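## Task

Take the cardboard box, the masking tape roll and the yellow sponge from the desk and set each on the top of the low shelf, beneath its sign: the box beneath the blue sign, the tape beneath the green sign, the sponge beneath the red sign. The robot must not topple or finish leaning, and each item has to rest there by itself, not held up by the robot.

## Robot and tools

Robot: a simulated Rainbow Robotics RB-Y1. A two-wheel drive base (with two rear casters, 0.66 m long, 0.58 m wide, front edge 0.10 m ahead of the wheel axle) carries a folding leg and torso, a head with head_camera, and two seven-joint arms, each ending in a parallel gripper with its own wrist camera (left_wrist_camera, right_wrist_camera). Loose objects may occasionally get nudged by an outside push.

Frames: the base frame sits on the floor between the drive wheels, x forward, y to the left, z up. Reported chest, left_hand and right_hand positions use this frame; a hand point is midway between its finger pads, fingers along its -z, closing along its x. Printed hand positions can be off, more so at full reach. Odometry is the base frame as it was when the scene began; it counts wheel rotation only, so slipping looks like travel. Heading runs -3.142 to 3.142, left positive.

execute_actions: argument actions is a list holding one action (or empty, which only reports state and images). Optional cameras lists head_camera, left_wrist_camera, right_wrist_camera or all; omitted or null means all, [] means none. An action may contain:
- base: exactly one of translate_m (metres, -3 to 3, an offset straight ahead from where the base last reported itself; positive forward) or rotate_rad (radians, -3.2 to 3.2, an in-place turn offset, positive counter-clockwise seen from above). No sideways motion.
- joints: a single dictionary for the whole robot, keyed by joint name, each value an absolute target (radians, grippers in metres). Ranges: torso_squat_rad 0 to 1.2 (higher lowers a level chest); torso_shift_rad -0.3 to 0.6 (positive pushes hips forward); torso_pitch_rad -0.2 to 1.4 (positive bows forward); torso_yaw_rad -1.5 to 1.5 (left positive). Per arm (prefix left_ or right_): shoulder_pitch -2.356 to 2.356 (0 hangs, negative raises forward and inward); shoulder_roll left 0 to 3.141, right -3.141 to 0 (away from the body lifts sideways); shoulder_yaw -2.094 to 2.094 (positive swings a bent forearm left on both arms); elbow -2.617 to 0.01 (0 straight, negative bends forward); forearm_roll -3.141 to 3.141 and hand_roll -2.705 to 2.705 (positive counter-clockwise from above on a hanging arm, both arms); wrist_pitch -1.57 to 1.919 (negative tips the hand forward); gripper_m 0 to 0.1 (pad gap). Head: head_pan_rad -0.523 to 0.523 (left positive, relative to chest), head_tilt_rad -0.35 to 1.57 (positive looks down). Done tolerance is ±0.02 rad, ±0.004 m for grippers.
- speeds: caps for this action only, translate_m 0.05 to 0.4 m/s, rotate_rad 0.1 to 1.509 rad/s; the top of each range is the default. Base moves too long at their speed (over 8.667 s) are refused.
- min_time_s: 0.1 to 8, a floor on how long each arm and head motion lasts.
Unknown keys or out-of-range numbers get the whole call refused with no motion. Parts not named may keep pursuing earlier targets. Top joint speeds: arms 1 rad/s (forearm roll, wrist pitch, hand roll 1.5), head 1.5, squat and pitch 0.3, shift 0.15, yaw 0.6, grippers 0.1 m/s.

Torso combinations must also hold: squat + shift <= 1.52; squat - shift + pitch <= 1.57; shift + 0.5 pitch - 0.4 squat <= 0.7; shift + 0.3 pitch - 0.5 squat <= 0.39. Breaking one leaves the named torso joints short, reporting off_target.

wait: seconds from 0 to 10; nothing new is sent, and it returns state and images. zoom_image: camera plus region [x0, y0, x1, y1] in pixels of that camera's latest full image, top-left origin, at most 504 by 504. finished_scene: scene number (1 or 2); it is final and reports success, then gives the next task.

Result lines: base_status and joint_status describe how each commanded motion ended. done = reached (for the base, wheels turned the full amount even if slipping). off_target = resting short, possibly still pushing. contact_stop = hit something resisting firmly; time_out = took too long; stopped_with_arm = torso halted because an arm had a contact stop; limit_stop_at_own_body = self-collision guard halted motion before touching; limit_stop_at_<name> = a built-in limit; limit_stop_at_motor_heat = heat brake. After these stops the joint keeps its current position as target, and a contact, time-out or arm stop halts the whole group (torso joints together, or one arm's seven joints). "joint command not followed" with a cause line means an arm's targets were held back by the collision check (its grippers still act); such joints show not_followed and may be retried every action. on_its_own lists uncommanded parts; "held at" is a held target, not a position. A pictures line names returned images in order. MOTOR HOT warns from 65 °C; an OVER-TEMPERATURE FAULT at 80 °C brakes the robot. A torque fault (joint contact torque at its limit; shoulders 63, elbow 32.4, wrist and forearm joints 22.5 N m, held weight included) freezes everything for 10 s and skips the rest of the call. After any stop in a reply, later motion calls in that reply are skipped.

Grasping: set the gripper at least 0.005 m narrower than the object; off_target is then expected. Each arm handles up to 3 kg.

Cautions: the base keeps driving into furniture and can spin or keep pressing; the bent leg may stick out beyond the front edge and, on hitting furniture, can shove the robot backward unnoticed by odometry. After a stop, first relieve the arm, then the torso, each in its own action. Exception: if both hands share one object and the torso contact-stops immediately with nothing in the way, command all arm joints to their reported positions, then resend the torso. Never let the arms collide or press on each other, grippers included. Avoid heavy loads far forward, which can tip the robot. Avoid drops, slams and hard shoves; make sure items are released and steady before ending the scene. The robot holds its last command while you compose a reply. Camera calibration (intrinsics, distortion, T_world_to_cam) is given in the base frame, with small per-scene errors, larger for wrist cameras on extended arms.

Each tool is called after ">>>" by a JSON object that holds its "op" and its "data".

## Session

>>> {"op": "execute_actions", "data": {"actions": []}}

Scene clock: 0.00 s.
base_odometry: x=+0.000 y=+0.000 heading=+0.000 (m, m, rad; odometry frame)
base_status: not commanded
joint_positions: torso_squat_rad=+0.350 torso_shift_rad=-0.001 torso_pitch_rad=-0.002 torso_yaw_rad=-0.001 left_shoulder_pitch_rad=+0.002 left_shoulder_roll_rad=+0.021 left_shoulder_yaw_rad=-0.045 left_elbow_rad=-0.125 left_forearm_roll_rad=-0.049 left_wrist_pitch_rad=+0.023 left_hand_roll_rad=-0.013 left_gripper_m=+0.101 right_shoulder_pitch_rad=-0.037 right_shoulder_roll_rad=-0.012 right_shoulder_yaw_rad=+0.024 right_elbow_rad=-0.273 right_forearm_roll_rad=-0.024 right_wrist_pitch_rad=-0.032 right_hand_roll_rad=-0.032 right_gripper_m=+0.099 head_pan_rad=+0.000 head_tilt_rad=+0.400
joint_status: not commanded
chest: x=-0.2294 y=-0.0001 z=+1.2474 quat_wxyz=(+1.000, +0.000, -0.001, +0.000) (m; base frame)
left_hand: x=-0.1737 y=+0.2337 z=+0.5643 quat_wxyz=(+0.997, +0.011, -0.051, -0.054) (m; base frame)
right_hand: x=-0.0623 y=-0.2247 z=+0.5825 quat_wxyz=(+0.985, +0.001, -0.171, -0.009) (m; base frame)
pictures: head_camera, left_wrist_camera, right_wrist_camera
Images, in order (width x height): head_camera 896x504, left_wrist_camera 644x364, right_wrist_camera 644x364.

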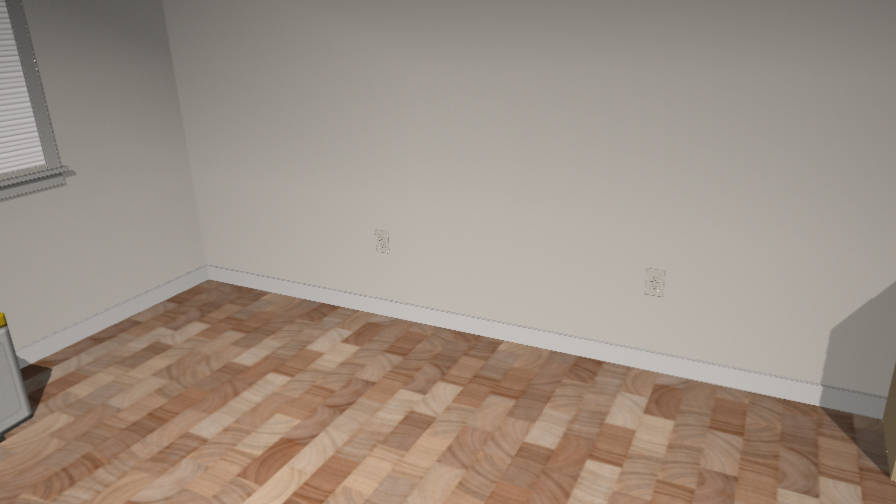

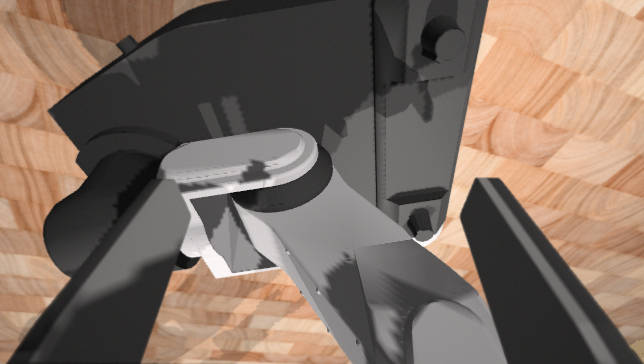

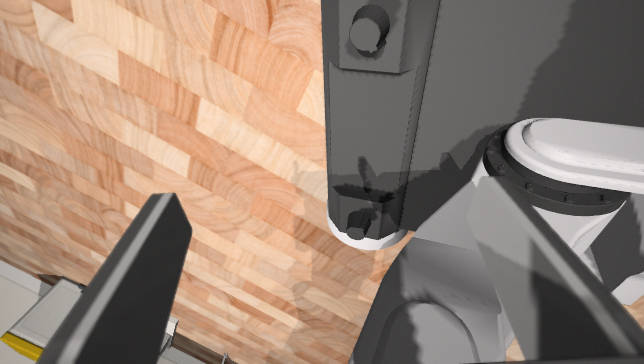

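>>> {"op": "execute_actions", "data": {"actions": [{"joints":{"head_pan_rad":-0.52}}], "cameras": ["head_camera"]}}

>>> {"op": "execute_actions", "data": {"actions": [{"joints":{"head_pan_rad":0.52}}], "cameras": ["head_camera"]}}

Scene clock: 4.43 s.
base_odometry: x=+0.000 y=+0.000 heading=+0.000 (m, m, rad; odometry frame)
base_status: not commanded
joint_positions: torso_squat_rad=+0.350 torso_shift_rad=-0.001 torso_pitch_rad=-0.002 torso_yaw_rad=-0.001 left_shoulder_pitch_rad=+0.002 left_shoulder_roll_rad=+0.021 left_shoulder_yaw_rad=-0.045 left_elbow_rad=-0.125 left_forearm_roll_rad=-0.049 left_wrist_pitch_rad=+0.023 left_hand_roll_rad=-0.013 left_gripper_m=+0.101 right_shoulder_pitch_rad=-0.037 right_shoulder_roll_rad=-0.012 right_shoulder_yaw_rad=+0.024 right_elbow_rad=-0.273 right_forearm_roll_rad=-0.024 right_wrist_pitch_rad=-0.032 right_hand_roll_rad=-0.032 right_gripper_m=+0.099 head_pan_rad=-0.520 head_tilt_rad=+0.400
joint_status: all done
chest: x=-0.2294 y=-0.0001 z=+1.2474 quat_wxyz=(+1.000, +0.000, -0.001, +0.000) (m; base frame)
left_hand: x=-0.1737 y=+0.2337 z=+0.5643 quat_wxyz=(+0.997, +0.011, -0.051, -0.054) (m; base frame)
right_hand: x=-0.0623 y=-0.2247 z=+0.5825 quat_wxyz=(+0.985, +0.001, -0.171, -0.009) (m; base frame)
pictures: head_camera
camera_calibration (this result's frames):
head_camera: T_world_to_cam=[[-0.500652, -0.865437, -0.0191404, -0.0809975], [-0.301644, 0.19514, -0.933237, 1.34268], [0.811393, -0.461453, -0.358751, 0.634485], [0, 0, 0, 1]] pos_world=[-0.150357, -0.0393235, 1.47911]
Images, in order (width x height): head_camera 896x504.

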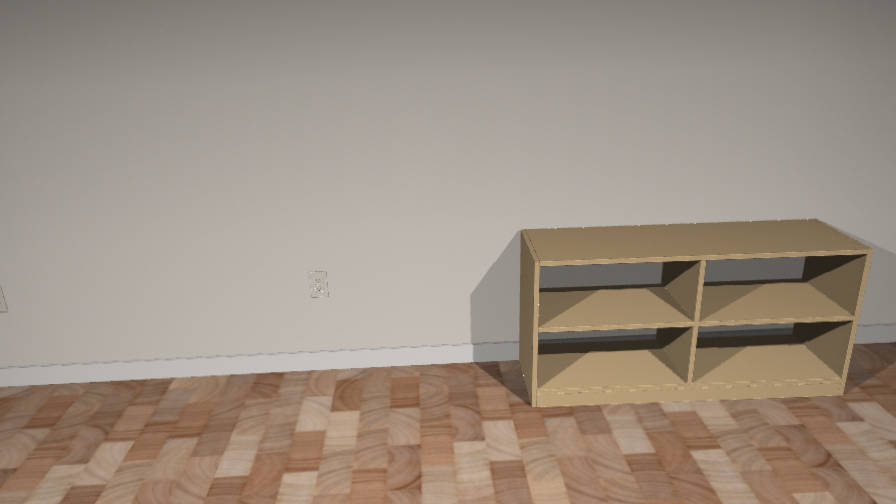

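Scene clock: 5.80 s.
base_odometry: x=+0.000 y=+0.000 heading=+0.000 (m, m, rad; odometry frame)
base_status: not commanded
joint_positions: torso_squat_rad=+0.350 torso_shift_rad=-0.001 torso_pitch_rad=-0.002 torso_yaw_rad=-0.001 left_shoulder_pitch_rad=+0.002 left_shoulder_roll_rad=+0.021 left_shoulder_yaw_rad=-0.045 left_elbow_rad=-0.125 left_forearm_roll_rad=-0.049 left_wrist_pitch_rad=+0.023 left_hand_roll_rad=-0.013 left_gripper_m=+0.101 right_shoulder_pitch_rad=-0.037 right_shoulder_roll_rad=-0.012 right_shoulder_yaw_rad=+0.024 right_elbow_rad=-0.273 right_forearm_roll_rad=-0.024 right_wrist_pitch_rad=-0.032 right_hand_roll_rad=-0.032 right_gripper_m=+0.099 head_pan_rad=+0.520 head_tilt_rad=+0.400
joint_status: all done
chest: x=-0.2294 y=-0.0001 z=+1.2474 quat_wxyz=(+1.000, +0.000, -0.001, +0.000) (m; base frame)
left_hand: x=-0.1737 y=+0.2337 z=+0.5643 quat_wxyz=(+0.997, +0.011, -0.051, -0.054) (m; base frame)
right_hand: x=-0.0623 y=-0.2247 z=+0.5825 quat_wxyz=(+0.985, +0.001, -0.171, -0.009) (m; base frame)
pictures: head_camera
camera_calibration (this result's frames):
head_camera: T_world_to_cam=[[0.492833, -0.86996, -0.016895, 0.122292], [-0.320245, -0.163297, -0.933155, 1.33866], [0.809048, 0.4653, -0.359078, 0.634553], [0, 0, 0, 1]] pos_world=[-0.144954, 0.029731, 1.4791]
Images, in order (width x height): head_camera 896x504.

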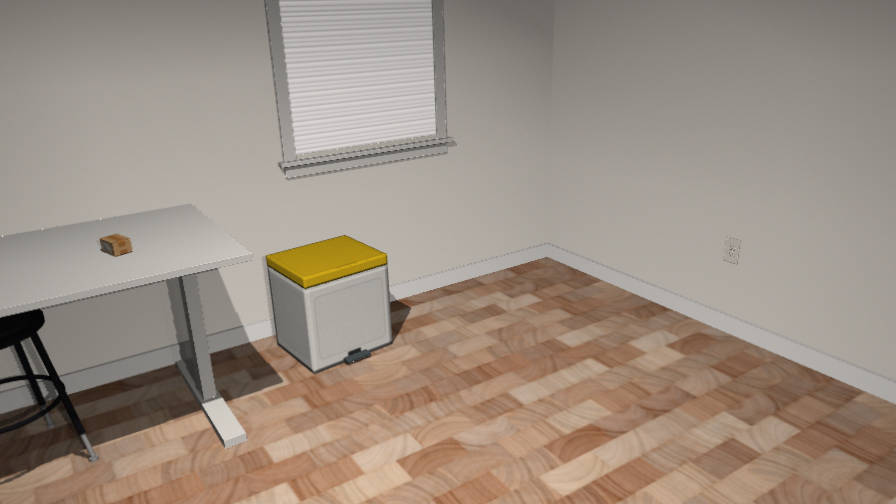

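>>> {"op": "execute_actions", "data": {"actions": [{"base":{"rotate_rad":1.14},"joints":{"head_pan_rad":0.2}}], "cameras": ["head_camera"]}}

>>> {"op": "execute_actions", "data": {"actions": [{"joints":{"head_pan_rad":0.52,"torso_yaw_rad":0.8,"head_tilt_rad":0.3}}], "cameras": ["head_camera"]}}

Scene clock: 12.67 s.
base_odometry: x=+0.000 y=+0.000 heading=+1.140 (m, m, rad; odometry frame)
base_status: done
joint_positions: torso_squat_rad=+0.350 torso_shift_rad=-0.001 torso_pitch_rad=-0.002 torso_yaw_rad=-0.001 left_shoulder_pitch_rad=+0.002 left_shoulder_roll_rad=+0.021 left_shoulder_yaw_rad=-0.045 left_elbow_rad=-0.125 left_forearm_roll_rad=-0.049 left_wrist_pitch_rad=+0.023 left_hand_roll_rad=-0.013 left_gripper_m=+0.101 right_shoulder_pitch_rad=-0.037 right_shoulder_roll_rad=-0.012 right_shoulder_yaw_rad=+0.024 right_elbow_rad=-0.273 right_forearm_roll_rad=-0.024 right_wrist_pitch_rad=-0.032 right_hand_roll_rad=-0.032 right_gripper_m=+0.099 head_pan_rad=+0.200 head_tilt_rad=+0.400
joint_status: all done
chest: x=-0.2294 y=-0.0002 z=+1.2474 quat_wxyz=(+1.000, +0.000, -0.001, +0.000) (m; base frame)
left_hand: x=-0.1737 y=+0.2337 z=+0.5643 quat_wxyz=(+0.997, +0.011, -0.051, -0.054) (m; base frame)
right_hand: x=-0.0623 y=-0.2247 z=+0.5825 quat_wxyz=(+0.985, +0.001, -0.171, -0.009) (m; base frame)
pictures: head_camera
camera_calibration (this result's frames):
head_camera: T_world_to_cam=[[0.194266, -0.980791, -0.0175807, 0.0611589], [-0.355137, -0.0536134, -0.933275, 1.33159], [0.914406, 0.187547, -0.358731, 0.655941], [0, 0, 0, 1]] pos_world=[-0.138781, 0.00835508, 1.47912]
Images, in order (width x height): head_camera 896x504.

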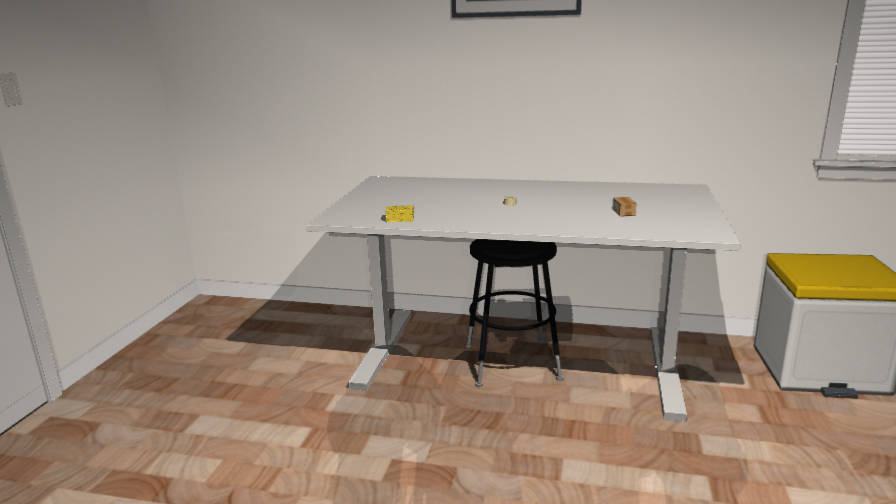

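Scene clock: 14.83 s.
base_odometry: x=+0.000 y=+0.000 heading=+1.140 (m, m, rad; odometry frame)
base_status: not commanded
joint_positions: torso_squat_rad=+0.350 torso_shift_rad=-0.001 torso_pitch_rad=-0.002 torso_yaw_rad=+0.800 left_shoulder_pitch_rad=+0.002 left_shoulder_roll_rad=+0.021 left_shoulder_yaw_rad=-0.045 left_elbow_rad=-0.125 left_forearm_roll_rad=-0.049 left_wrist_pitch_rad=+0.023 left_hand_roll_rad=-0.013 left_gripper_m=+0.101 right_shoulder_pitch_rad=-0.037 right_shoulder_roll_rad=-0.012 right_shoulder_yaw_rad=+0.024 right_elbow_rad=-0.273 right_forearm_roll_rad=-0.024 right_wrist_pitch_rad=-0.032 right_hand_roll_rad=-0.032 right_gripper_m=+0.099 head_pan_rad=+0.520 head_tilt_rad=+0.300
joint_status: all done
chest: x=-0.2294 y=-0.0002 z=+1.2474 quat_wxyz=(+0.921, -0.001, -0.001, +0.389) (m; base frame)
left_hand: x=-0.3583 y=+0.2014 z=+0.5639 quat_wxyz=(+0.939, +0.029, -0.042, +0.339) (m; base frame)
right_hand: x=+0.0485 y=-0.0376 z=+0.5827 quat_wxyz=(+0.911, +0.066, -0.157, +0.376) (m; base frame)
pictures: head_camera
camera_calibration (this result's frames):
head_camera: T_world_to_cam=[[0.96811, -0.249994, -0.0163229, 0.230728], [-0.081681, -0.253376, -0.963913, 1.4362], [0.236837, 0.934507, -0.265715, 0.367341], [0, 0, 0, 1]] pos_world=[-0.193059, 0.0782959, 1.48575]
Images, in order (width x height): head_camera 896x504.

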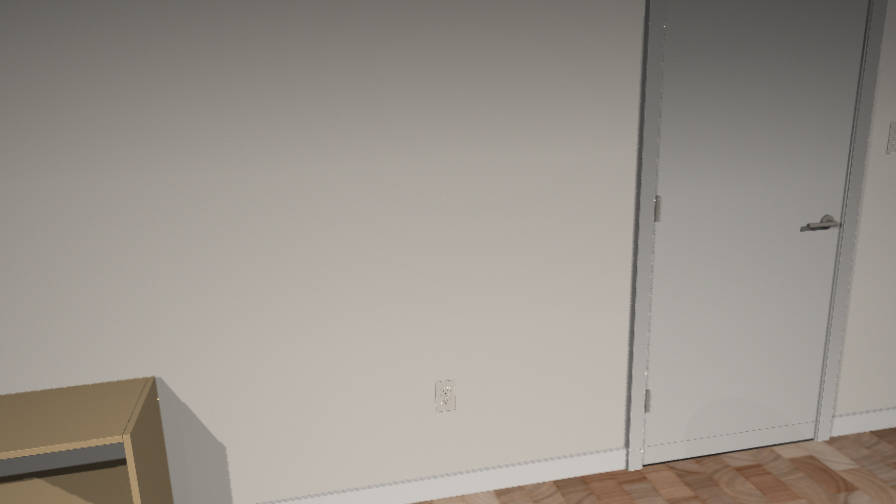

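>>> {"op": "execute_actions", "data": {"actions": [{"joints":{"torso_yaw_rad":1.5,"head_tilt_rad":0.15,"left_shoulder_roll_rad":0.15,"right_shoulder_roll_rad":-0.25}}], "cameras": ["head_camera"]}}

Scene clock: 21.40 s.
base_odometry: x=+0.000 y=+0.000 heading=+1.139 (m, m, rad; odometry frame)
base_status: not commanded
joint_positions: torso_squat_rad=+0.350 torso_shift_rad=-0.001 torso_pitch_rad=-0.002 torso_yaw_rad=+1.499 left_shoulder_pitch_rad=+0.002 left_shoulder_roll_rad=+0.150 left_shoulder_yaw_rad=-0.045 left_elbow_rad=-0.125 left_forearm_roll_rad=-0.049 left_wrist_pitch_rad=+0.023 left_hand_roll_rad=-0.013 left_gripper_m=+0.101 right_shoulder_pitch_rad=-0.038 right_shoulder_roll_rad=-0.250 right_shoulder_yaw_rad=+0.024 right_elbow_rad=-0.273 right_forearm_roll_rad=-0.024 right_wrist_pitch_rad=-0.032 right_hand_roll_rad=-0.032 right_gripper_m=+0.099 head_pan_rad=+0.520 head_tilt_rad=+0.150
joint_status: all done
chest: x=-0.2294 y=-0.0002 z=+1.2474 quat_wxyz=(+0.732, -0.001, -0.001, +0.681) (m; base frame)
left_hand: x=-0.5552 y=+0.0771 z=+0.5716 quat_wxyz=(+0.766, +0.086, +0.017, +0.636) (m; base frame)
right_hand: x=+0.1838 y=+0.1379 z=+0.6056 quat_wxyz=(+0.711, +0.030, -0.205, +0.672) (m; base frame)
pictures: head_camera
camera_calibration (this result's frames):
head_camera: T_world_to_cam=[[0.900651, 0.434218, -0.0168036, 0.215886], [0.0371455, -0.11546, -0.992617, 1.50228], [-0.432953, 0.893378, -0.120118, 0.00208447], [0, 0, 0, 1]] pos_world=[-0.249339, 0.0778483, 1.49506]
Images, in order (width x height): head_camera 896x504.

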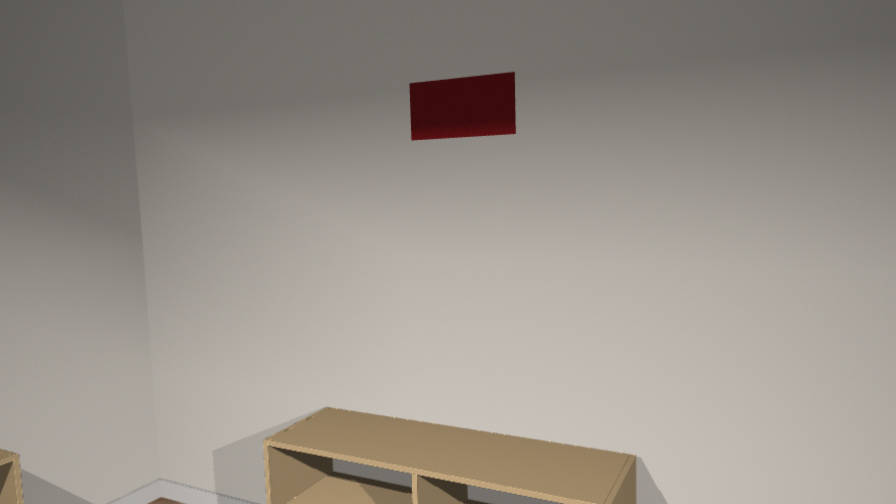

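>>> {"op": "execute_actions", "data": {"actions": [{"base":{"translate_m":1.45},"joints":{"torso_yaw_rad":0,"torso_pitch_rad":0.4,"head_pan_rad":0,"head_tilt_rad":0.35,"left_shoulder_pitch_rad":-1.41,"left_shoulder_roll_rad":0.291,"left_shoulder_yaw_rad":0.344,"left_elbow_rad":-0.6,"left_forearm_roll_rad":0,"left_wrist_pitch_rad":1.6,"left_hand_roll_rad":0,"right_shoulder_pitch_rad":-1.41,"right_shoulder_roll_rad":-0.291,"right_shoulder_yaw_rad":-0.344,"right_elbow_rad":-0.6,"right_forearm_roll_rad":0,"right_wrist_pitch_rad":1.6,"right_hand_roll_rad":0},"min_time_s":2.5}]}}

Scene clock: 61.40 s.
base_odometry: x=+0.606 y=+1.317 heading=+1.140 (m, m, rad; odometry frame)
base_status: done
joint_positions: torso_squat_rad=+0.350 torso_shift_rad=-0.001 torso_pitch_rad=+0.400 torso_yaw_rad=+0.000 left_shoulder_pitch_rad=-1.410 left_shoulder_roll_rad=+0.291 left_shoulder_yaw_rad=+0.344 left_elbow_rad=-0.600 left_forearm_roll_rad=+0.000 left_wrist_pitch_rad=+1.600 left_hand_roll_rad=+0.000 left_gripper_m=+0.101 right_shoulder_pitch_rad=-1.410 right_shoulder_roll_rad=-0.291 right_shoulder_yaw_rad=-0.344 right_elbow_rad=-0.600 right_forearm_roll_rad=+0.000 right_wrist_pitch_rad=+1.600 right_hand_roll_rad=+0.000 right_gripper_m=+0.099 head_pan_rad=+0.000 head_tilt_rad=+0.350
joint_status: all done
chest: x=-0.1083 y=-0.0002 z=+1.2230 quat_wxyz=(+0.980, +0.000, +0.199, +0.000) (m; base frame)
left_hand: x=+0.4288 y=+0.2199 z=+0.9198 quat_wxyz=(+1.000, +0.000, +0.000, +0.000) (m; base frame)
right_hand: x=+0.4287 y=-0.2203 z=+0.9196 quat_wxyz=(+1.000, +0.000, +0.000, +0.000) (m; base frame)
pictures: head_camera, left_wrist_camera, right_wrist_camera
camera_calibration (this result's frames):
head_camera: T_world_to_cam=[[-0.00948768, -0.999831, -0.0157602, 0.0172589], [-0.658655, 0.0181075, -0.752228, 1.09998], [0.752386, 0.00324366, -0.658715, 0.875477], [0, 0, 0, 1]] pos_world=[0.0659751, -0.00550156, 1.4044]
left_wrist_camera: T_world_to_cam=[[0.999653, -0.022836, -0.0131213, -0.412], [-0.00794628, -0.736497, 0.676394, -0.42929], [-0.0251099, -0.676055, -0.736423, 0.922027], [0, 0, 0, 1]] pos_world=[0.431598, 0.297762, 0.963965]
right_wrist_camera: T_world_to_cam=[[-0.999265, 0.0319684, 0.0211681, 0.420943], [0.0379997, 0.752189, 0.657851, -0.428548], [0.00510802, 0.658172, -0.752851, 0.92728], [0, 0, 0, 1]] pos_world=[0.432182, -0.301418, 0.971113]
Images, in order (width x height): head_camera 896x504, left_wrist_camera 644x364, right_wrist_camera 644x364.

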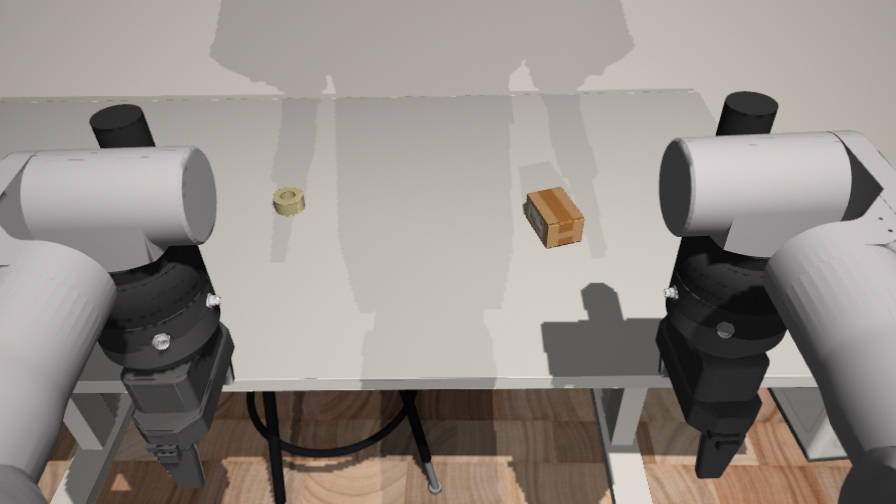

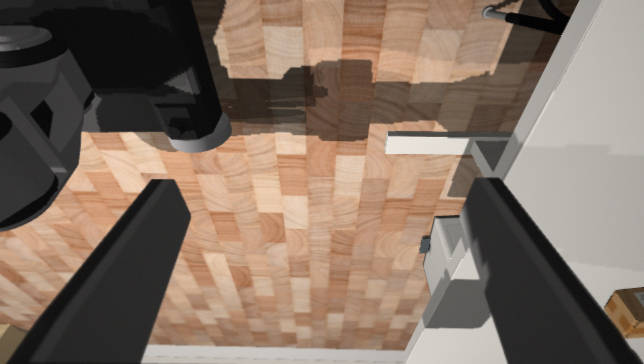

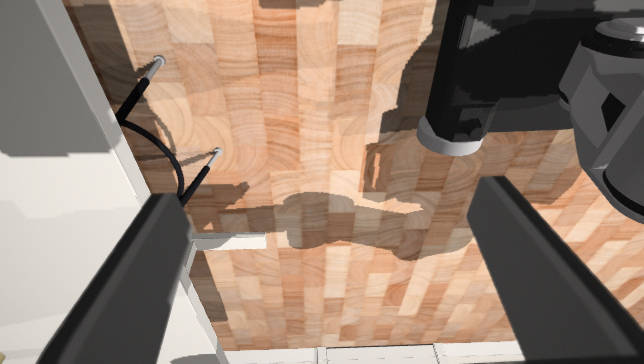

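>>> {"op": "execute_actions", "data": {"actions": [{"base":{"rotate_rad":0.05},"joints":{"torso_squat_rad":0.15,"head_tilt_rad":0.7,"left_shoulder_pitch_rad":-1.249,"left_shoulder_roll_rad":0.2345,"left_shoulder_yaw_rad":0.3305,"left_elbow_rad":-0.62,"left_wrist_pitch_rad":1.45,"right_shoulder_pitch_rad":-0.823,"right_shoulder_roll_rad":-0.106,"right_shoulder_yaw_rad":-0.2535,"right_elbow_rad":-1.428,"right_wrist_pitch_rad":1.82,"right_hand_roll_rad":-1.33}}], "cameras": []}}

>>> {"op": "execute_actions", "data": {"actions": [{"base":{"translate_m":0.57}}]}}

Scene clock: 95.37 s.
base_odometry: x=+0.606 y=+1.317 heading=+1.189 (m, m, rad; odometry frame)
base_status: done
joint_positions: torso_squat_rad=+0.150 torso_shift_rad=-0.001 torso_pitch_rad=+0.400 torso_yaw_rad=+0.000 left_shoulder_pitch_rad=-1.249 left_shoulder_roll_rad=+0.235 left_shoulder_yaw_rad=+0.331 left_elbow_rad=-0.620 left_forearm_roll_rad=+0.000 left_wrist_pitch_rad=+1.450 left_hand_roll_rad=+0.000 left_gripper_m=+0.101 right_shoulder_pitch_rad=-0.823 right_shoulder_roll_rad=-0.106 right_shoulder_yaw_rad=-0.254 right_elbow_rad=-1.428 right_forearm_roll_rad=+0.000 right_wrist_pitch_rad=+1.820 right_hand_roll_rad=-1.330 right_gripper_m=+0.099 head_pan_rad=+0.000 head_tilt_rad=+0.700
joint_status: all done
chest: x=-0.1083 y=-0.0002 z=+1.2576 quat_wxyz=(+0.980, +0.000, +0.199, +0.000) (m; base frame)
left_hand: x=+0.3978 y=+0.2200 z=+0.8758 quat_wxyz=(+1.000, +0.000, +0.000, +0.000) (m; base frame)
right_hand: x=+0.3127 y=-0.2200 z=+0.8906 quat_wxyz=(+0.787, +0.000, +0.000, -0.617) (m; base frame)
pictures: none
No camera images: the call's "cameras" was empty. Leave "cameras" out to get every camera's image.

Scene clock: 98.37 s.
base_odometry: x=+0.818 y=+1.847 heading=+1.189 (m, m, rad; odometry frame)
base_status: done
joint_positions: torso_squat_rad=+0.150 torso_shift_rad=-0.001 torso_pitch_rad=+0.400 torso_yaw_rad=+0.000 left_shoulder_pitch_rad=-1.249 left_shoulder_roll_rad=+0.235 left_shoulder_yaw_rad=+0.331 left_elbow_rad=-0.620 left_forearm_roll_rad=+0.000 left_wrist_pitch_rad=+1.450 left_hand_roll_rad=+0.000 left_gripper_m=+0.101 right_shoulder_pitch_rad=-0.823 right_shoulder_roll_rad=-0.106 right_shoulder_yaw_rad=-0.254 right_elbow_rad=-1.428 right_forearm_roll_rad=+0.000 right_wrist_pitch_rad=+1.820 right_hand_roll_rad=-1.330 right_gripper_m=+0.099 head_pan_rad=+0.000 head_tilt_rad=+0.700
joint_status: not commanded
chest: x=-0.1083 y=-0.0002 z=+1.2576 quat_wxyz=(+0.980, +0.000, +0.199, +0.000) (m; base frame)
left_hand: x=+0.3980 y=+0.2200 z=+0.8759 quat_wxyz=(+1.000, +0.000, +0.000, +0.000) (m; base frame)
right_hand: x=+0.3127 y=-0.2200 z=+0.8906 quat_wxyz=(+0.787, +0.000, +0.000, -0.617) (m; base frame)
pictures: head_camera, left_wrist_camera, right_wrist_camera
camera_calibration (this result's frames):
head_camera: T_world_to_cam=[[-0.0142834, -0.999833, -0.0114127, 0.0115688], [-0.876654, 0.0180117, -0.480784, 0.734718], [0.480909, 0.00313776, -0.876765, 1.20813], [0, 0, 0, 1]] pos_world=[0.06326, -0.00545744, 1.41261]
left_wrist_camera: T_world_to_cam=[[0.999672, -0.0219035, -0.0132658, -0.381788], [-0.00713821, -0.735865, 0.677091, -0.400861], [-0.0245925, -0.676774, -0.73578, 0.888412], [0, 0, 0, 1]] pos_world=[0.40065, 0.297912, 0.92003]
right_wrist_camera: T_world_to_cam=[[-0.207123, 0.978083, 0.0213006, 0.265959], [0.739188, 0.142197, 0.658317, -0.759195], [0.64086, 0.152098, -0.75244, 0.595408], [0, 0, 0, 1]] pos_world=[0.234701, -0.242735, 0.942134]
Images, in order (width x height): head_camera 896x504, left_wrist_camera 644x364, right_wrist_camera 644x364.

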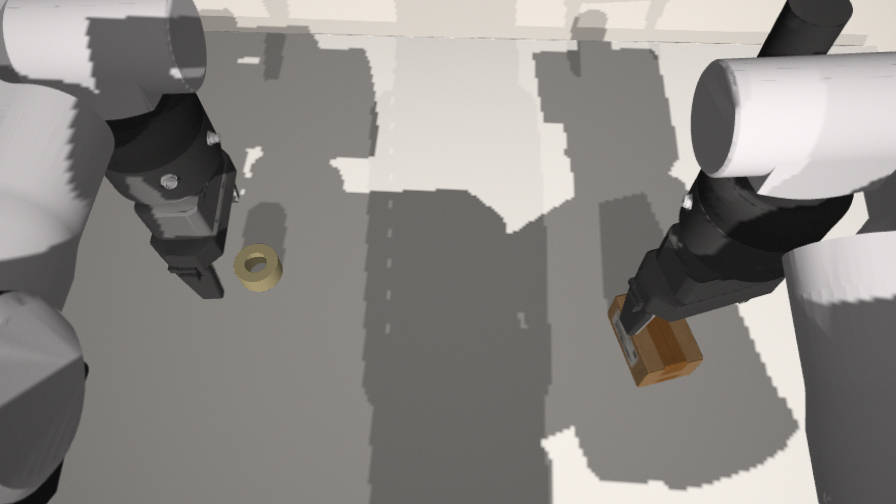

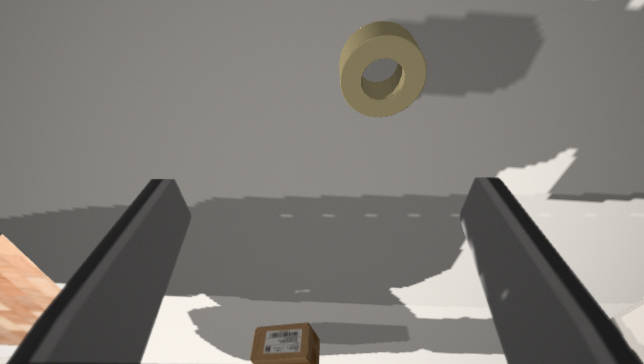

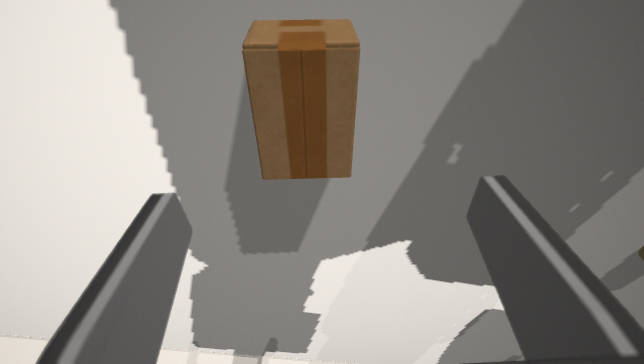

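>>> {"op": "execute_actions", "data": {"actions": [{"base":{"translate_m":0.025},"joints":{"torso_squat_rad":0.44}}]}}

Scene clock: 109.20 s.
base_odometry: x=+0.827 y=+1.870 heading=+1.190 (m, m, rad; odometry frame)
base_status: done
joint_positions: torso_squat_rad=+0.440 torso_shift_rad=-0.001 torso_pitch_rad=+0.400 torso_yaw_rad=+0.000 left_shoulder_pitch_rad=-1.249 left_shoulder_roll_rad=+0.235 left_shoulder_yaw_rad=+0.331 left_elbow_rad=-0.620 left_forearm_roll_rad=+0.000 left_wrist_pitch_rad=+1.450 left_hand_roll_rad=+0.000 left_gripper_m=+0.101 right_shoulder_pitch_rad=-0.823 right_shoulder_roll_rad=-0.106 right_shoulder_yaw_rad=-0.254 right_elbow_rad=-1.428 right_forearm_roll_rad=+0.000 right_wrist_pitch_rad=+1.820 right_hand_roll_rad=-1.330 right_gripper_m=+0.099 head_pan_rad=+0.000 head_tilt_rad=+0.700
joint_status: all done
chest: x=-0.1083 y=-0.0001 z=+1.1989 quat_wxyz=(+0.980, +0.000, +0.199, +0.000) (m; base frame)
left_hand: x=+0.3980 y=+0.2200 z=+0.8172 quat_wxyz=(+1.000, +0.000, +0.000, +0.000) (m; base frame)
right_hand: x=+0.3128 y=-0.2200 z=+0.8319 quat_wxyz=(+0.787, +0.000, +0.000, -0.617) (m; base frame)
pictures: head_camera, left_wrist_camera, right_wrist_camera
camera_calibration (this result's frames):
head_camera: T_world_to_cam=[[-0.0142819, -0.999833, -0.0114145, 0.0109234], [-0.876598, 0.0180116, -0.480886, 0.706596], [0.481011, 0.00313794, -0.876709, 1.15651], [0, 0, 0, 1]] pos_world=[0.0632611, -0.00543442, 1.35384]
left_wrist_camera: T_world_to_cam=[[0.999674, -0.0218918, -0.0131449, -0.382729], [-0.00721159, -0.735868, 0.677086, -0.361031], [-0.0244955, -0.676771, -0.735786, 0.84518], [0, 0, 0, 1]] pos_world=[0.400704, 0.297943, 0.86129]
right_wrist_camera: T_world_to_cam=[[-0.207131, 0.978082, 0.0212705, 0.267228], [0.739085, 0.142199, 0.658432, -0.720653], [0.640976, 0.152103, -0.75234, 0.551046], [0, 0, 0, 1]] pos_world=[0.234768, -0.24271, 0.883391]
Images, in order (width x height): head_camera 896x504, left_wrist_camera 644x364, right_wrist_camera 644x364.

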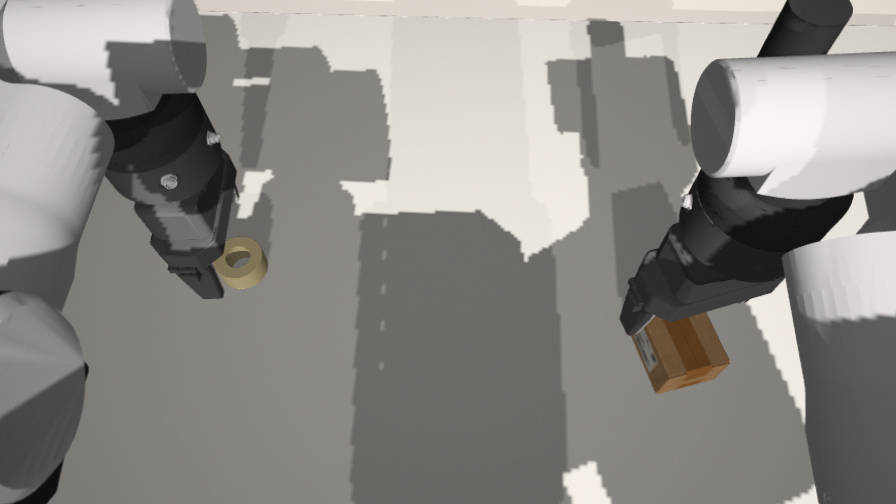

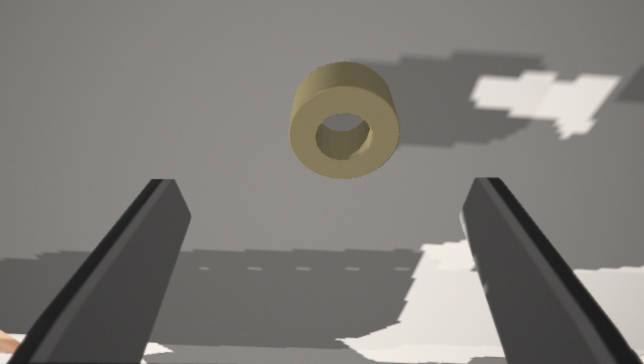

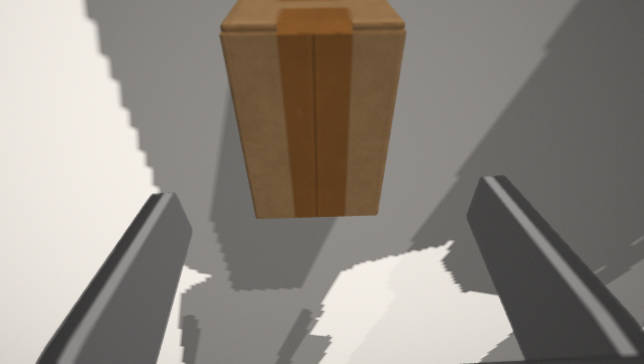

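>>> {"op": "execute_actions", "data": {"actions": [{"base":{"rotate_rad":-0.022},"joints":{"torso_squat_rad":0.62}}]}}

Scene clock: 118.87 s.
base_odometry: x=+0.827 y=+1.870 heading=+1.169 (m, m, rad; odometry frame)
base_status: done
joint_positions: torso_squat_rad=+0.620 torso_shift_rad=-0.001 torso_pitch_rad=+0.400 torso_yaw_rad=+0.000 left_shoulder_pitch_rad=-1.249 left_shoulder_roll_rad=+0.235 left_shoulder_yaw_rad=+0.331 left_elbow_rad=-0.620 left_forearm_roll_rad=+0.000 left_wrist_pitch_rad=+1.450 left_hand_roll_rad=+0.000 left_gripper_m=+0.101 right_shoulder_pitch_rad=-0.823 right_shoulder_roll_rad=-0.106 right_shoulder_yaw_rad=-0.254 right_elbow_rad=-1.428 right_forearm_roll_rad=+0.000 right_wrist_pitch_rad=+1.820 right_hand_roll_rad=-1.330 right_gripper_m=+0.099 head_pan_rad=+0.000 head_tilt_rad=+0.700
joint_status: all done
chest: x=-0.1082 y=-0.0001 z=+1.1352 quat_wxyz=(+0.980, +0.000, +0.199, +0.000) (m; base frame)
left_hand: x=+0.3981 y=+0.2200 z=+0.7535 quat_wxyz=(+1.000, +0.000, +0.000, +0.000) (m; base frame)
right_hand: x=+0.3128 y=-0.2200 z=+0.7683 quat_wxyz=(+0.787, +0.000, +0.000, -0.617) (m; base frame)
pictures: head_camera, left_wrist_camera, right_wrist_camera
camera_calibration (this result's frames):
head_camera: T_world_to_cam=[[-0.0142831, -0.999833, -0.0114149, 0.0102232], [-0.876613, 0.0180127, -0.480859, 0.676048], [0.480984, 0.00313831, -0.876724, 1.10072], [0, 0, 0, 1]] pos_world=[0.0633513, -0.00541033, 1.29022]
left_wrist_camera: T_world_to_cam=[[0.999673, -0.0218767, -0.0132196, -0.383566], [-0.0071501, -0.735874, 0.67708, -0.317927], [-0.0245402, -0.676765, -0.73579, 0.798393], [0, 0, 0, 1]] pos_world=[0.40076, 0.297978, 0.797642]
right_wrist_camera: T_world_to_cam=[[-0.207147, 0.978078, 0.0212696, 0.268574], [0.739097, 0.142215, 0.658415, -0.67881], [0.640957, 0.152109, -0.752354, 0.503145], [0, 0, 0, 1]] pos_world=[0.234847, -0.242682, 0.81977]
Images, in order (width x height): head_camera 896x504, left_wrist_camera 644x364, right_wrist_camera 644x364.

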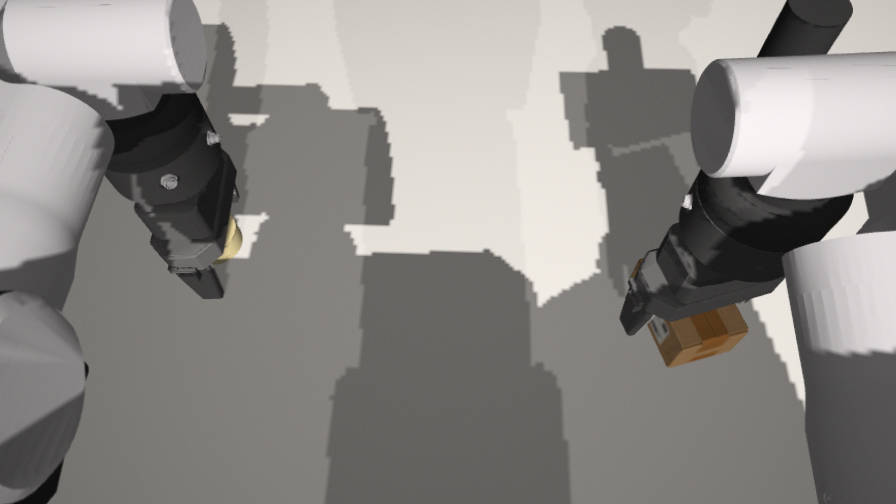

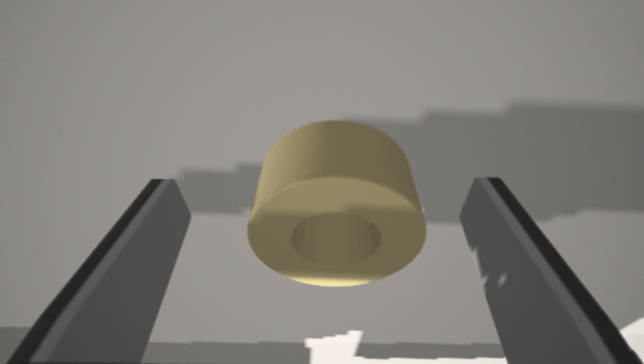

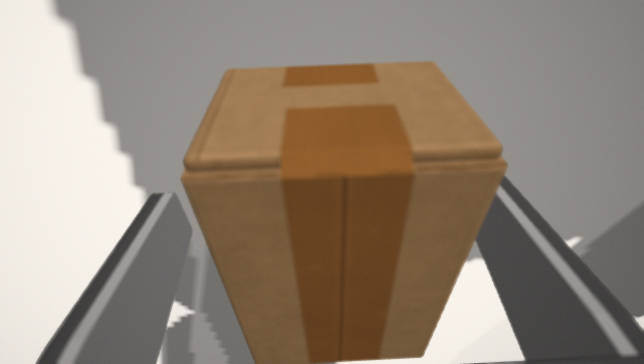

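>>> {"op": "execute_actions", "data": {"actions": [{"joints":{"left_gripper_m":0.04,"right_gripper_m":0.045}}], "cameras": []}}

>>> {"op": "execute_actions", "data": {"actions": [{"joints":{"torso_squat_rad":0.5}}]}}

Scene clock: 122.77 s.
base_odometry: x=+0.827 y=+1.870 heading=+1.169 (m, m, rad; odometry frame)
base_status: not commanded
joint_positions: torso_squat_rad=+0.620 torso_shift_rad=-0.001 torso_pitch_rad=+0.400 torso_yaw_rad=+0.000 left_shoulder_pitch_rad=-1.249 left_shoulder_roll_rad=+0.235 left_shoulder_yaw_rad=+0.331 left_elbow_rad=-0.620 left_forearm_roll_rad=+0.000 left_wrist_pitch_rad=+1.450 left_hand_roll_rad=+0.000 left_gripper_m=+0.050 right_shoulder_pitch_rad=-0.823 right_shoulder_roll_rad=-0.106 right_shoulder_yaw_rad=-0.254 right_elbow_rad=-1.428 right_forearm_roll_rad=+0.000 right_wrist_pitch_rad=+1.820 right_hand_roll_rad=-1.330 right_gripper_m=+0.059 head_pan_rad=+0.000 head_tilt_rad=+0.700
joint_status: left_gripper_m off_target (ended at +0.050, target +0.040); right_gripper_m off_target (ended at +0.059, target +0.045)
chest: x=-0.1082 y=-0.0001 z=+1.1352 quat_wxyz=(+0.980, +0.000, +0.199, +0.000) (m; base frame)
left_hand: x=+0.3981 y=+0.2200 z=+0.7535 quat_wxyz=(+1.000, +0.000, +0.000, +0.000) (m; base frame)
right_hand: x=+0.3128 y=-0.2200 z=+0.7683 quat_wxyz=(+0.787, +0.000, +0.000, -0.617) (m; base frame)
pictures: none
No camera images: the call's "cameras" was empty. Leave "cameras" out to get every camera's image.

Scene clock: 123.97 s.
base_odometry: x=+0.827 y=+1.870 heading=+1.169 (m, m, rad; odometry frame)
base_status: not commanded
joint_positions: torso_squat_rad=+0.500 torso_shift_rad=-0.001 torso_pitch_rad=+0.400 torso_yaw_rad=+0.000 left_shoulder_pitch_rad=-1.249 left_shoulder_roll_rad=+0.235 left_shoulder_yaw_rad=+0.331 left_elbow_rad=-0.620 left_forearm_roll_rad=+0.000 left_wrist_pitch_rad=+1.450 left_hand_roll_rad=+0.000 left_gripper_m=+0.050 right_shoulder_pitch_rad=-0.823 right_shoulder_roll_rad=-0.106 right_shoulder_yaw_rad=-0.254 right_elbow_rad=-1.428 right_forearm_roll_rad=+0.000 right_wrist_pitch_rad=+1.820 right_hand_roll_rad=-1.330 right_gripper_m=+0.059 head_pan_rad=+0.000 head_tilt_rad=+0.700
joint_status: all done
chest: x=-0.1082 y=-0.0001 z=+1.1798 quat_wxyz=(+0.980, +0.000, +0.199, +0.000) (m; base frame)
left_hand: x=+0.3980 y=+0.2200 z=+0.7980 quat_wxyz=(+1.000, +0.000, +0.000, +0.000) (m; base frame)
right_hand: x=+0.3128 y=-0.2200 z=+0.8128 quat_wxyz=(+0.787, +0.000, +0.000, -0.617) (m; base frame)
pictures: head_camera, left_wrist_camera, right_wrist_camera
camera_calibration (this result's frames):
head_camera: T_world_to_cam=[[-0.0142844, -0.999833, -0.0114129, 0.0107119], [-0.876683, 0.0180124, -0.48073, 0.697321], [0.480856, 0.00313856, -0.876794, 1.13985], [0, 0, 0, 1]] pos_world=[0.063381, -0.00542777, 1.33476]
left_wrist_camera: T_world_to_cam=[[0.999671, -0.0218743, -0.0133724, -0.382805], [-0.00704486, -0.735875, 0.677081, -0.348098], [-0.024651, -0.676764, -0.735787, 0.831151], [0, 0, 0, 1]] pos_world=[0.400715, 0.297963, 0.842121]
right_wrist_camera: T_world_to_cam=[[-0.207131, 0.978081, 0.0213011, 0.267609], [0.739218, 0.14221, 0.65828, -0.707978], [0.640822, 0.152097, -0.752472, 0.536789], [0, 0, 0, 1]] pos_world=[0.234794, -0.242706, 0.864267]
Images, in order (width x height): head_camera 896x504, left_wrist_camera 644x364, right_wrist_camera 644x364.

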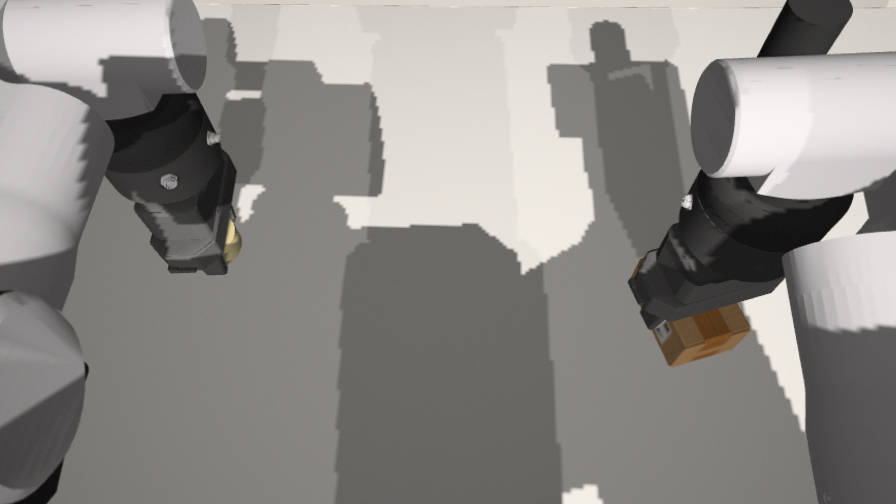

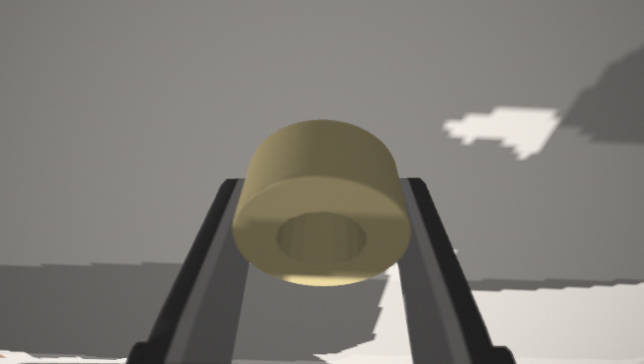

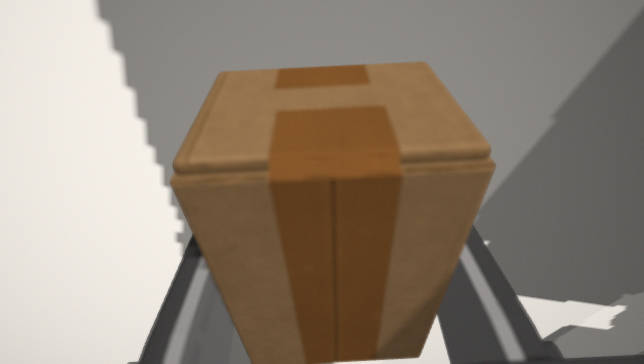

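>>> {"op": "execute_actions", "data": {"actions": [{"base":{"translate_m":-0.7},"joints":{"head_tilt_rad":-0.2}}], "cameras": []}}

>>> {"op": "execute_actions", "data": {"actions": [{"base":{"rotate_rad":-2.61}}], "cameras": ["head_camera"]}}

Scene clock: 155.67 s.
base_odometry: x=+0.553 y=+1.226 heading=+1.168 (m, m, rad; odometry frame)
base_status: done
joint_positions: torso_squat_rad=+0.500 torso_shift_rad=-0.001 torso_pitch_rad=+0.400 torso_yaw_rad=+0.000 left_shoulder_pitch_rad=-1.249 left_shoulder_roll_rad=+0.235 left_shoulder_yaw_rad=+0.331 left_elbow_rad=-0.620 left_forearm_roll_rad=+0.000 left_wrist_pitch_rad=+1.450 left_hand_roll_rad=+0.000 left_gripper_m=+0.050 right_shoulder_pitch_rad=-0.823 right_shoulder_roll_rad=-0.106 right_shoulder_yaw_rad=-0.254 right_elbow_rad=-1.428 right_forearm_roll_rad=+0.000 right_wrist_pitch_rad=+1.820 right_hand_roll_rad=-1.330 right_gripper_m=+0.059 head_pan_rad=+0.000 head_tilt_rad=-0.200
joint_status: all done
chest: x=-0.1082 y=-0.0001 z=+1.1798 quat_wxyz=(+0.980, +0.000, +0.199, +0.000) (m; base frame)
left_hand: x=+0.3980 y=+0.2201 z=+0.7980 quat_wxyz=(+1.000, +0.000, +0.000, +0.000) (m; base frame)
right_hand: x=+0.3127 y=-0.2200 z=+0.8128 quat_wxyz=(+0.787, +0.000, +0.000, -0.617) (m; base frame)
pictures: none
No camera images: the call's "cameras" was empty. Leave "cameras" out to get every camera's image.

Scene clock: 160.57 s.
base_odometry: x=+0.553 y=+1.226 heading=-1.442 (m, m, rad; odometry frame)
base_status: done
joint_positions: torso_squat_rad=+0.500 torso_shift_rad=-0.001 torso_pitch_rad=+0.400 torso_yaw_rad=+0.000 left_shoulder_pitch_rad=-1.249 left_shoulder_roll_rad=+0.235 left_shoulder_yaw_rad=+0.331 left_elbow_rad=-0.620 left_forearm_roll_rad=+0.000 left_wrist_pitch_rad=+1.450 left_hand_roll_rad=+0.000 left_gripper_m=+0.050 right_shoulder_pitch_rad=-0.823 right_shoulder_roll_rad=-0.106 right_shoulder_yaw_rad=-0.254 right_elbow_rad=-1.428 right_forearm_roll_rad=+0.000 right_wrist_pitch_rad=+1.820 right_hand_roll_rad=-1.330 right_gripper_m=+0.059 head_pan_rad=+0.000 head_tilt_rad=-0.200
joint_status: not commanded
chest: x=-0.1082 y=-0.0001 z=+1.1798 quat_wxyz=(+0.980, +0.000, +0.199, +0.000) (m; base frame)
left_hand: x=+0.3980 y=+0.2200 z=+0.7980 quat_wxyz=(+1.000, +0.000, +0.000, +0.000) (m; base frame)
right_hand: x=+0.3127 y=-0.2200 z=+0.8128 quat_wxyz=(+0.787, +0.000, +0.000, -0.617) (m; base frame)
pictures: head_camera
camera_calibration (this result's frames):
head_camera: T_world_to_cam=[[0.00036107, -0.999829, -0.0184665, 0.0204206], [-0.168355, 0.0181421, -0.985559, 1.38873], [0.985726, 0.00346478, -0.16832, 0.184628], [0, 0, 0, 1]] pos_world=[0.0517999, -0.0054171, 1.40013]
Images, in order (width x height): head_camera 896x504.

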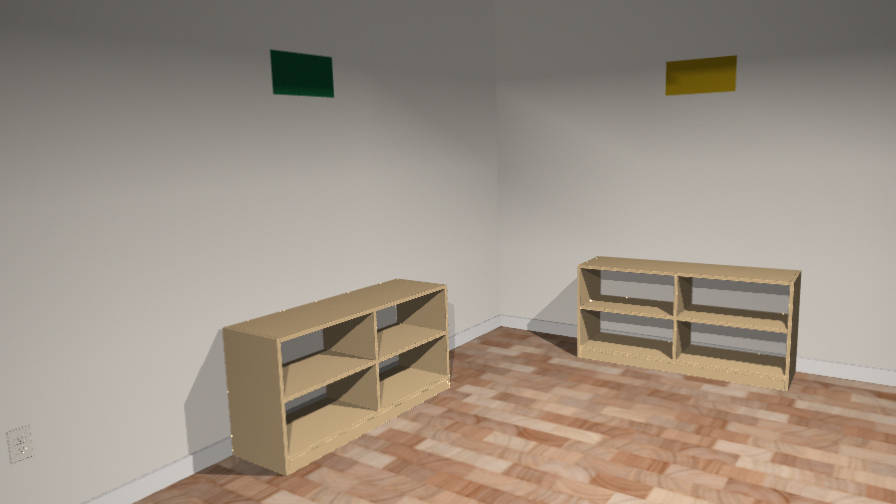

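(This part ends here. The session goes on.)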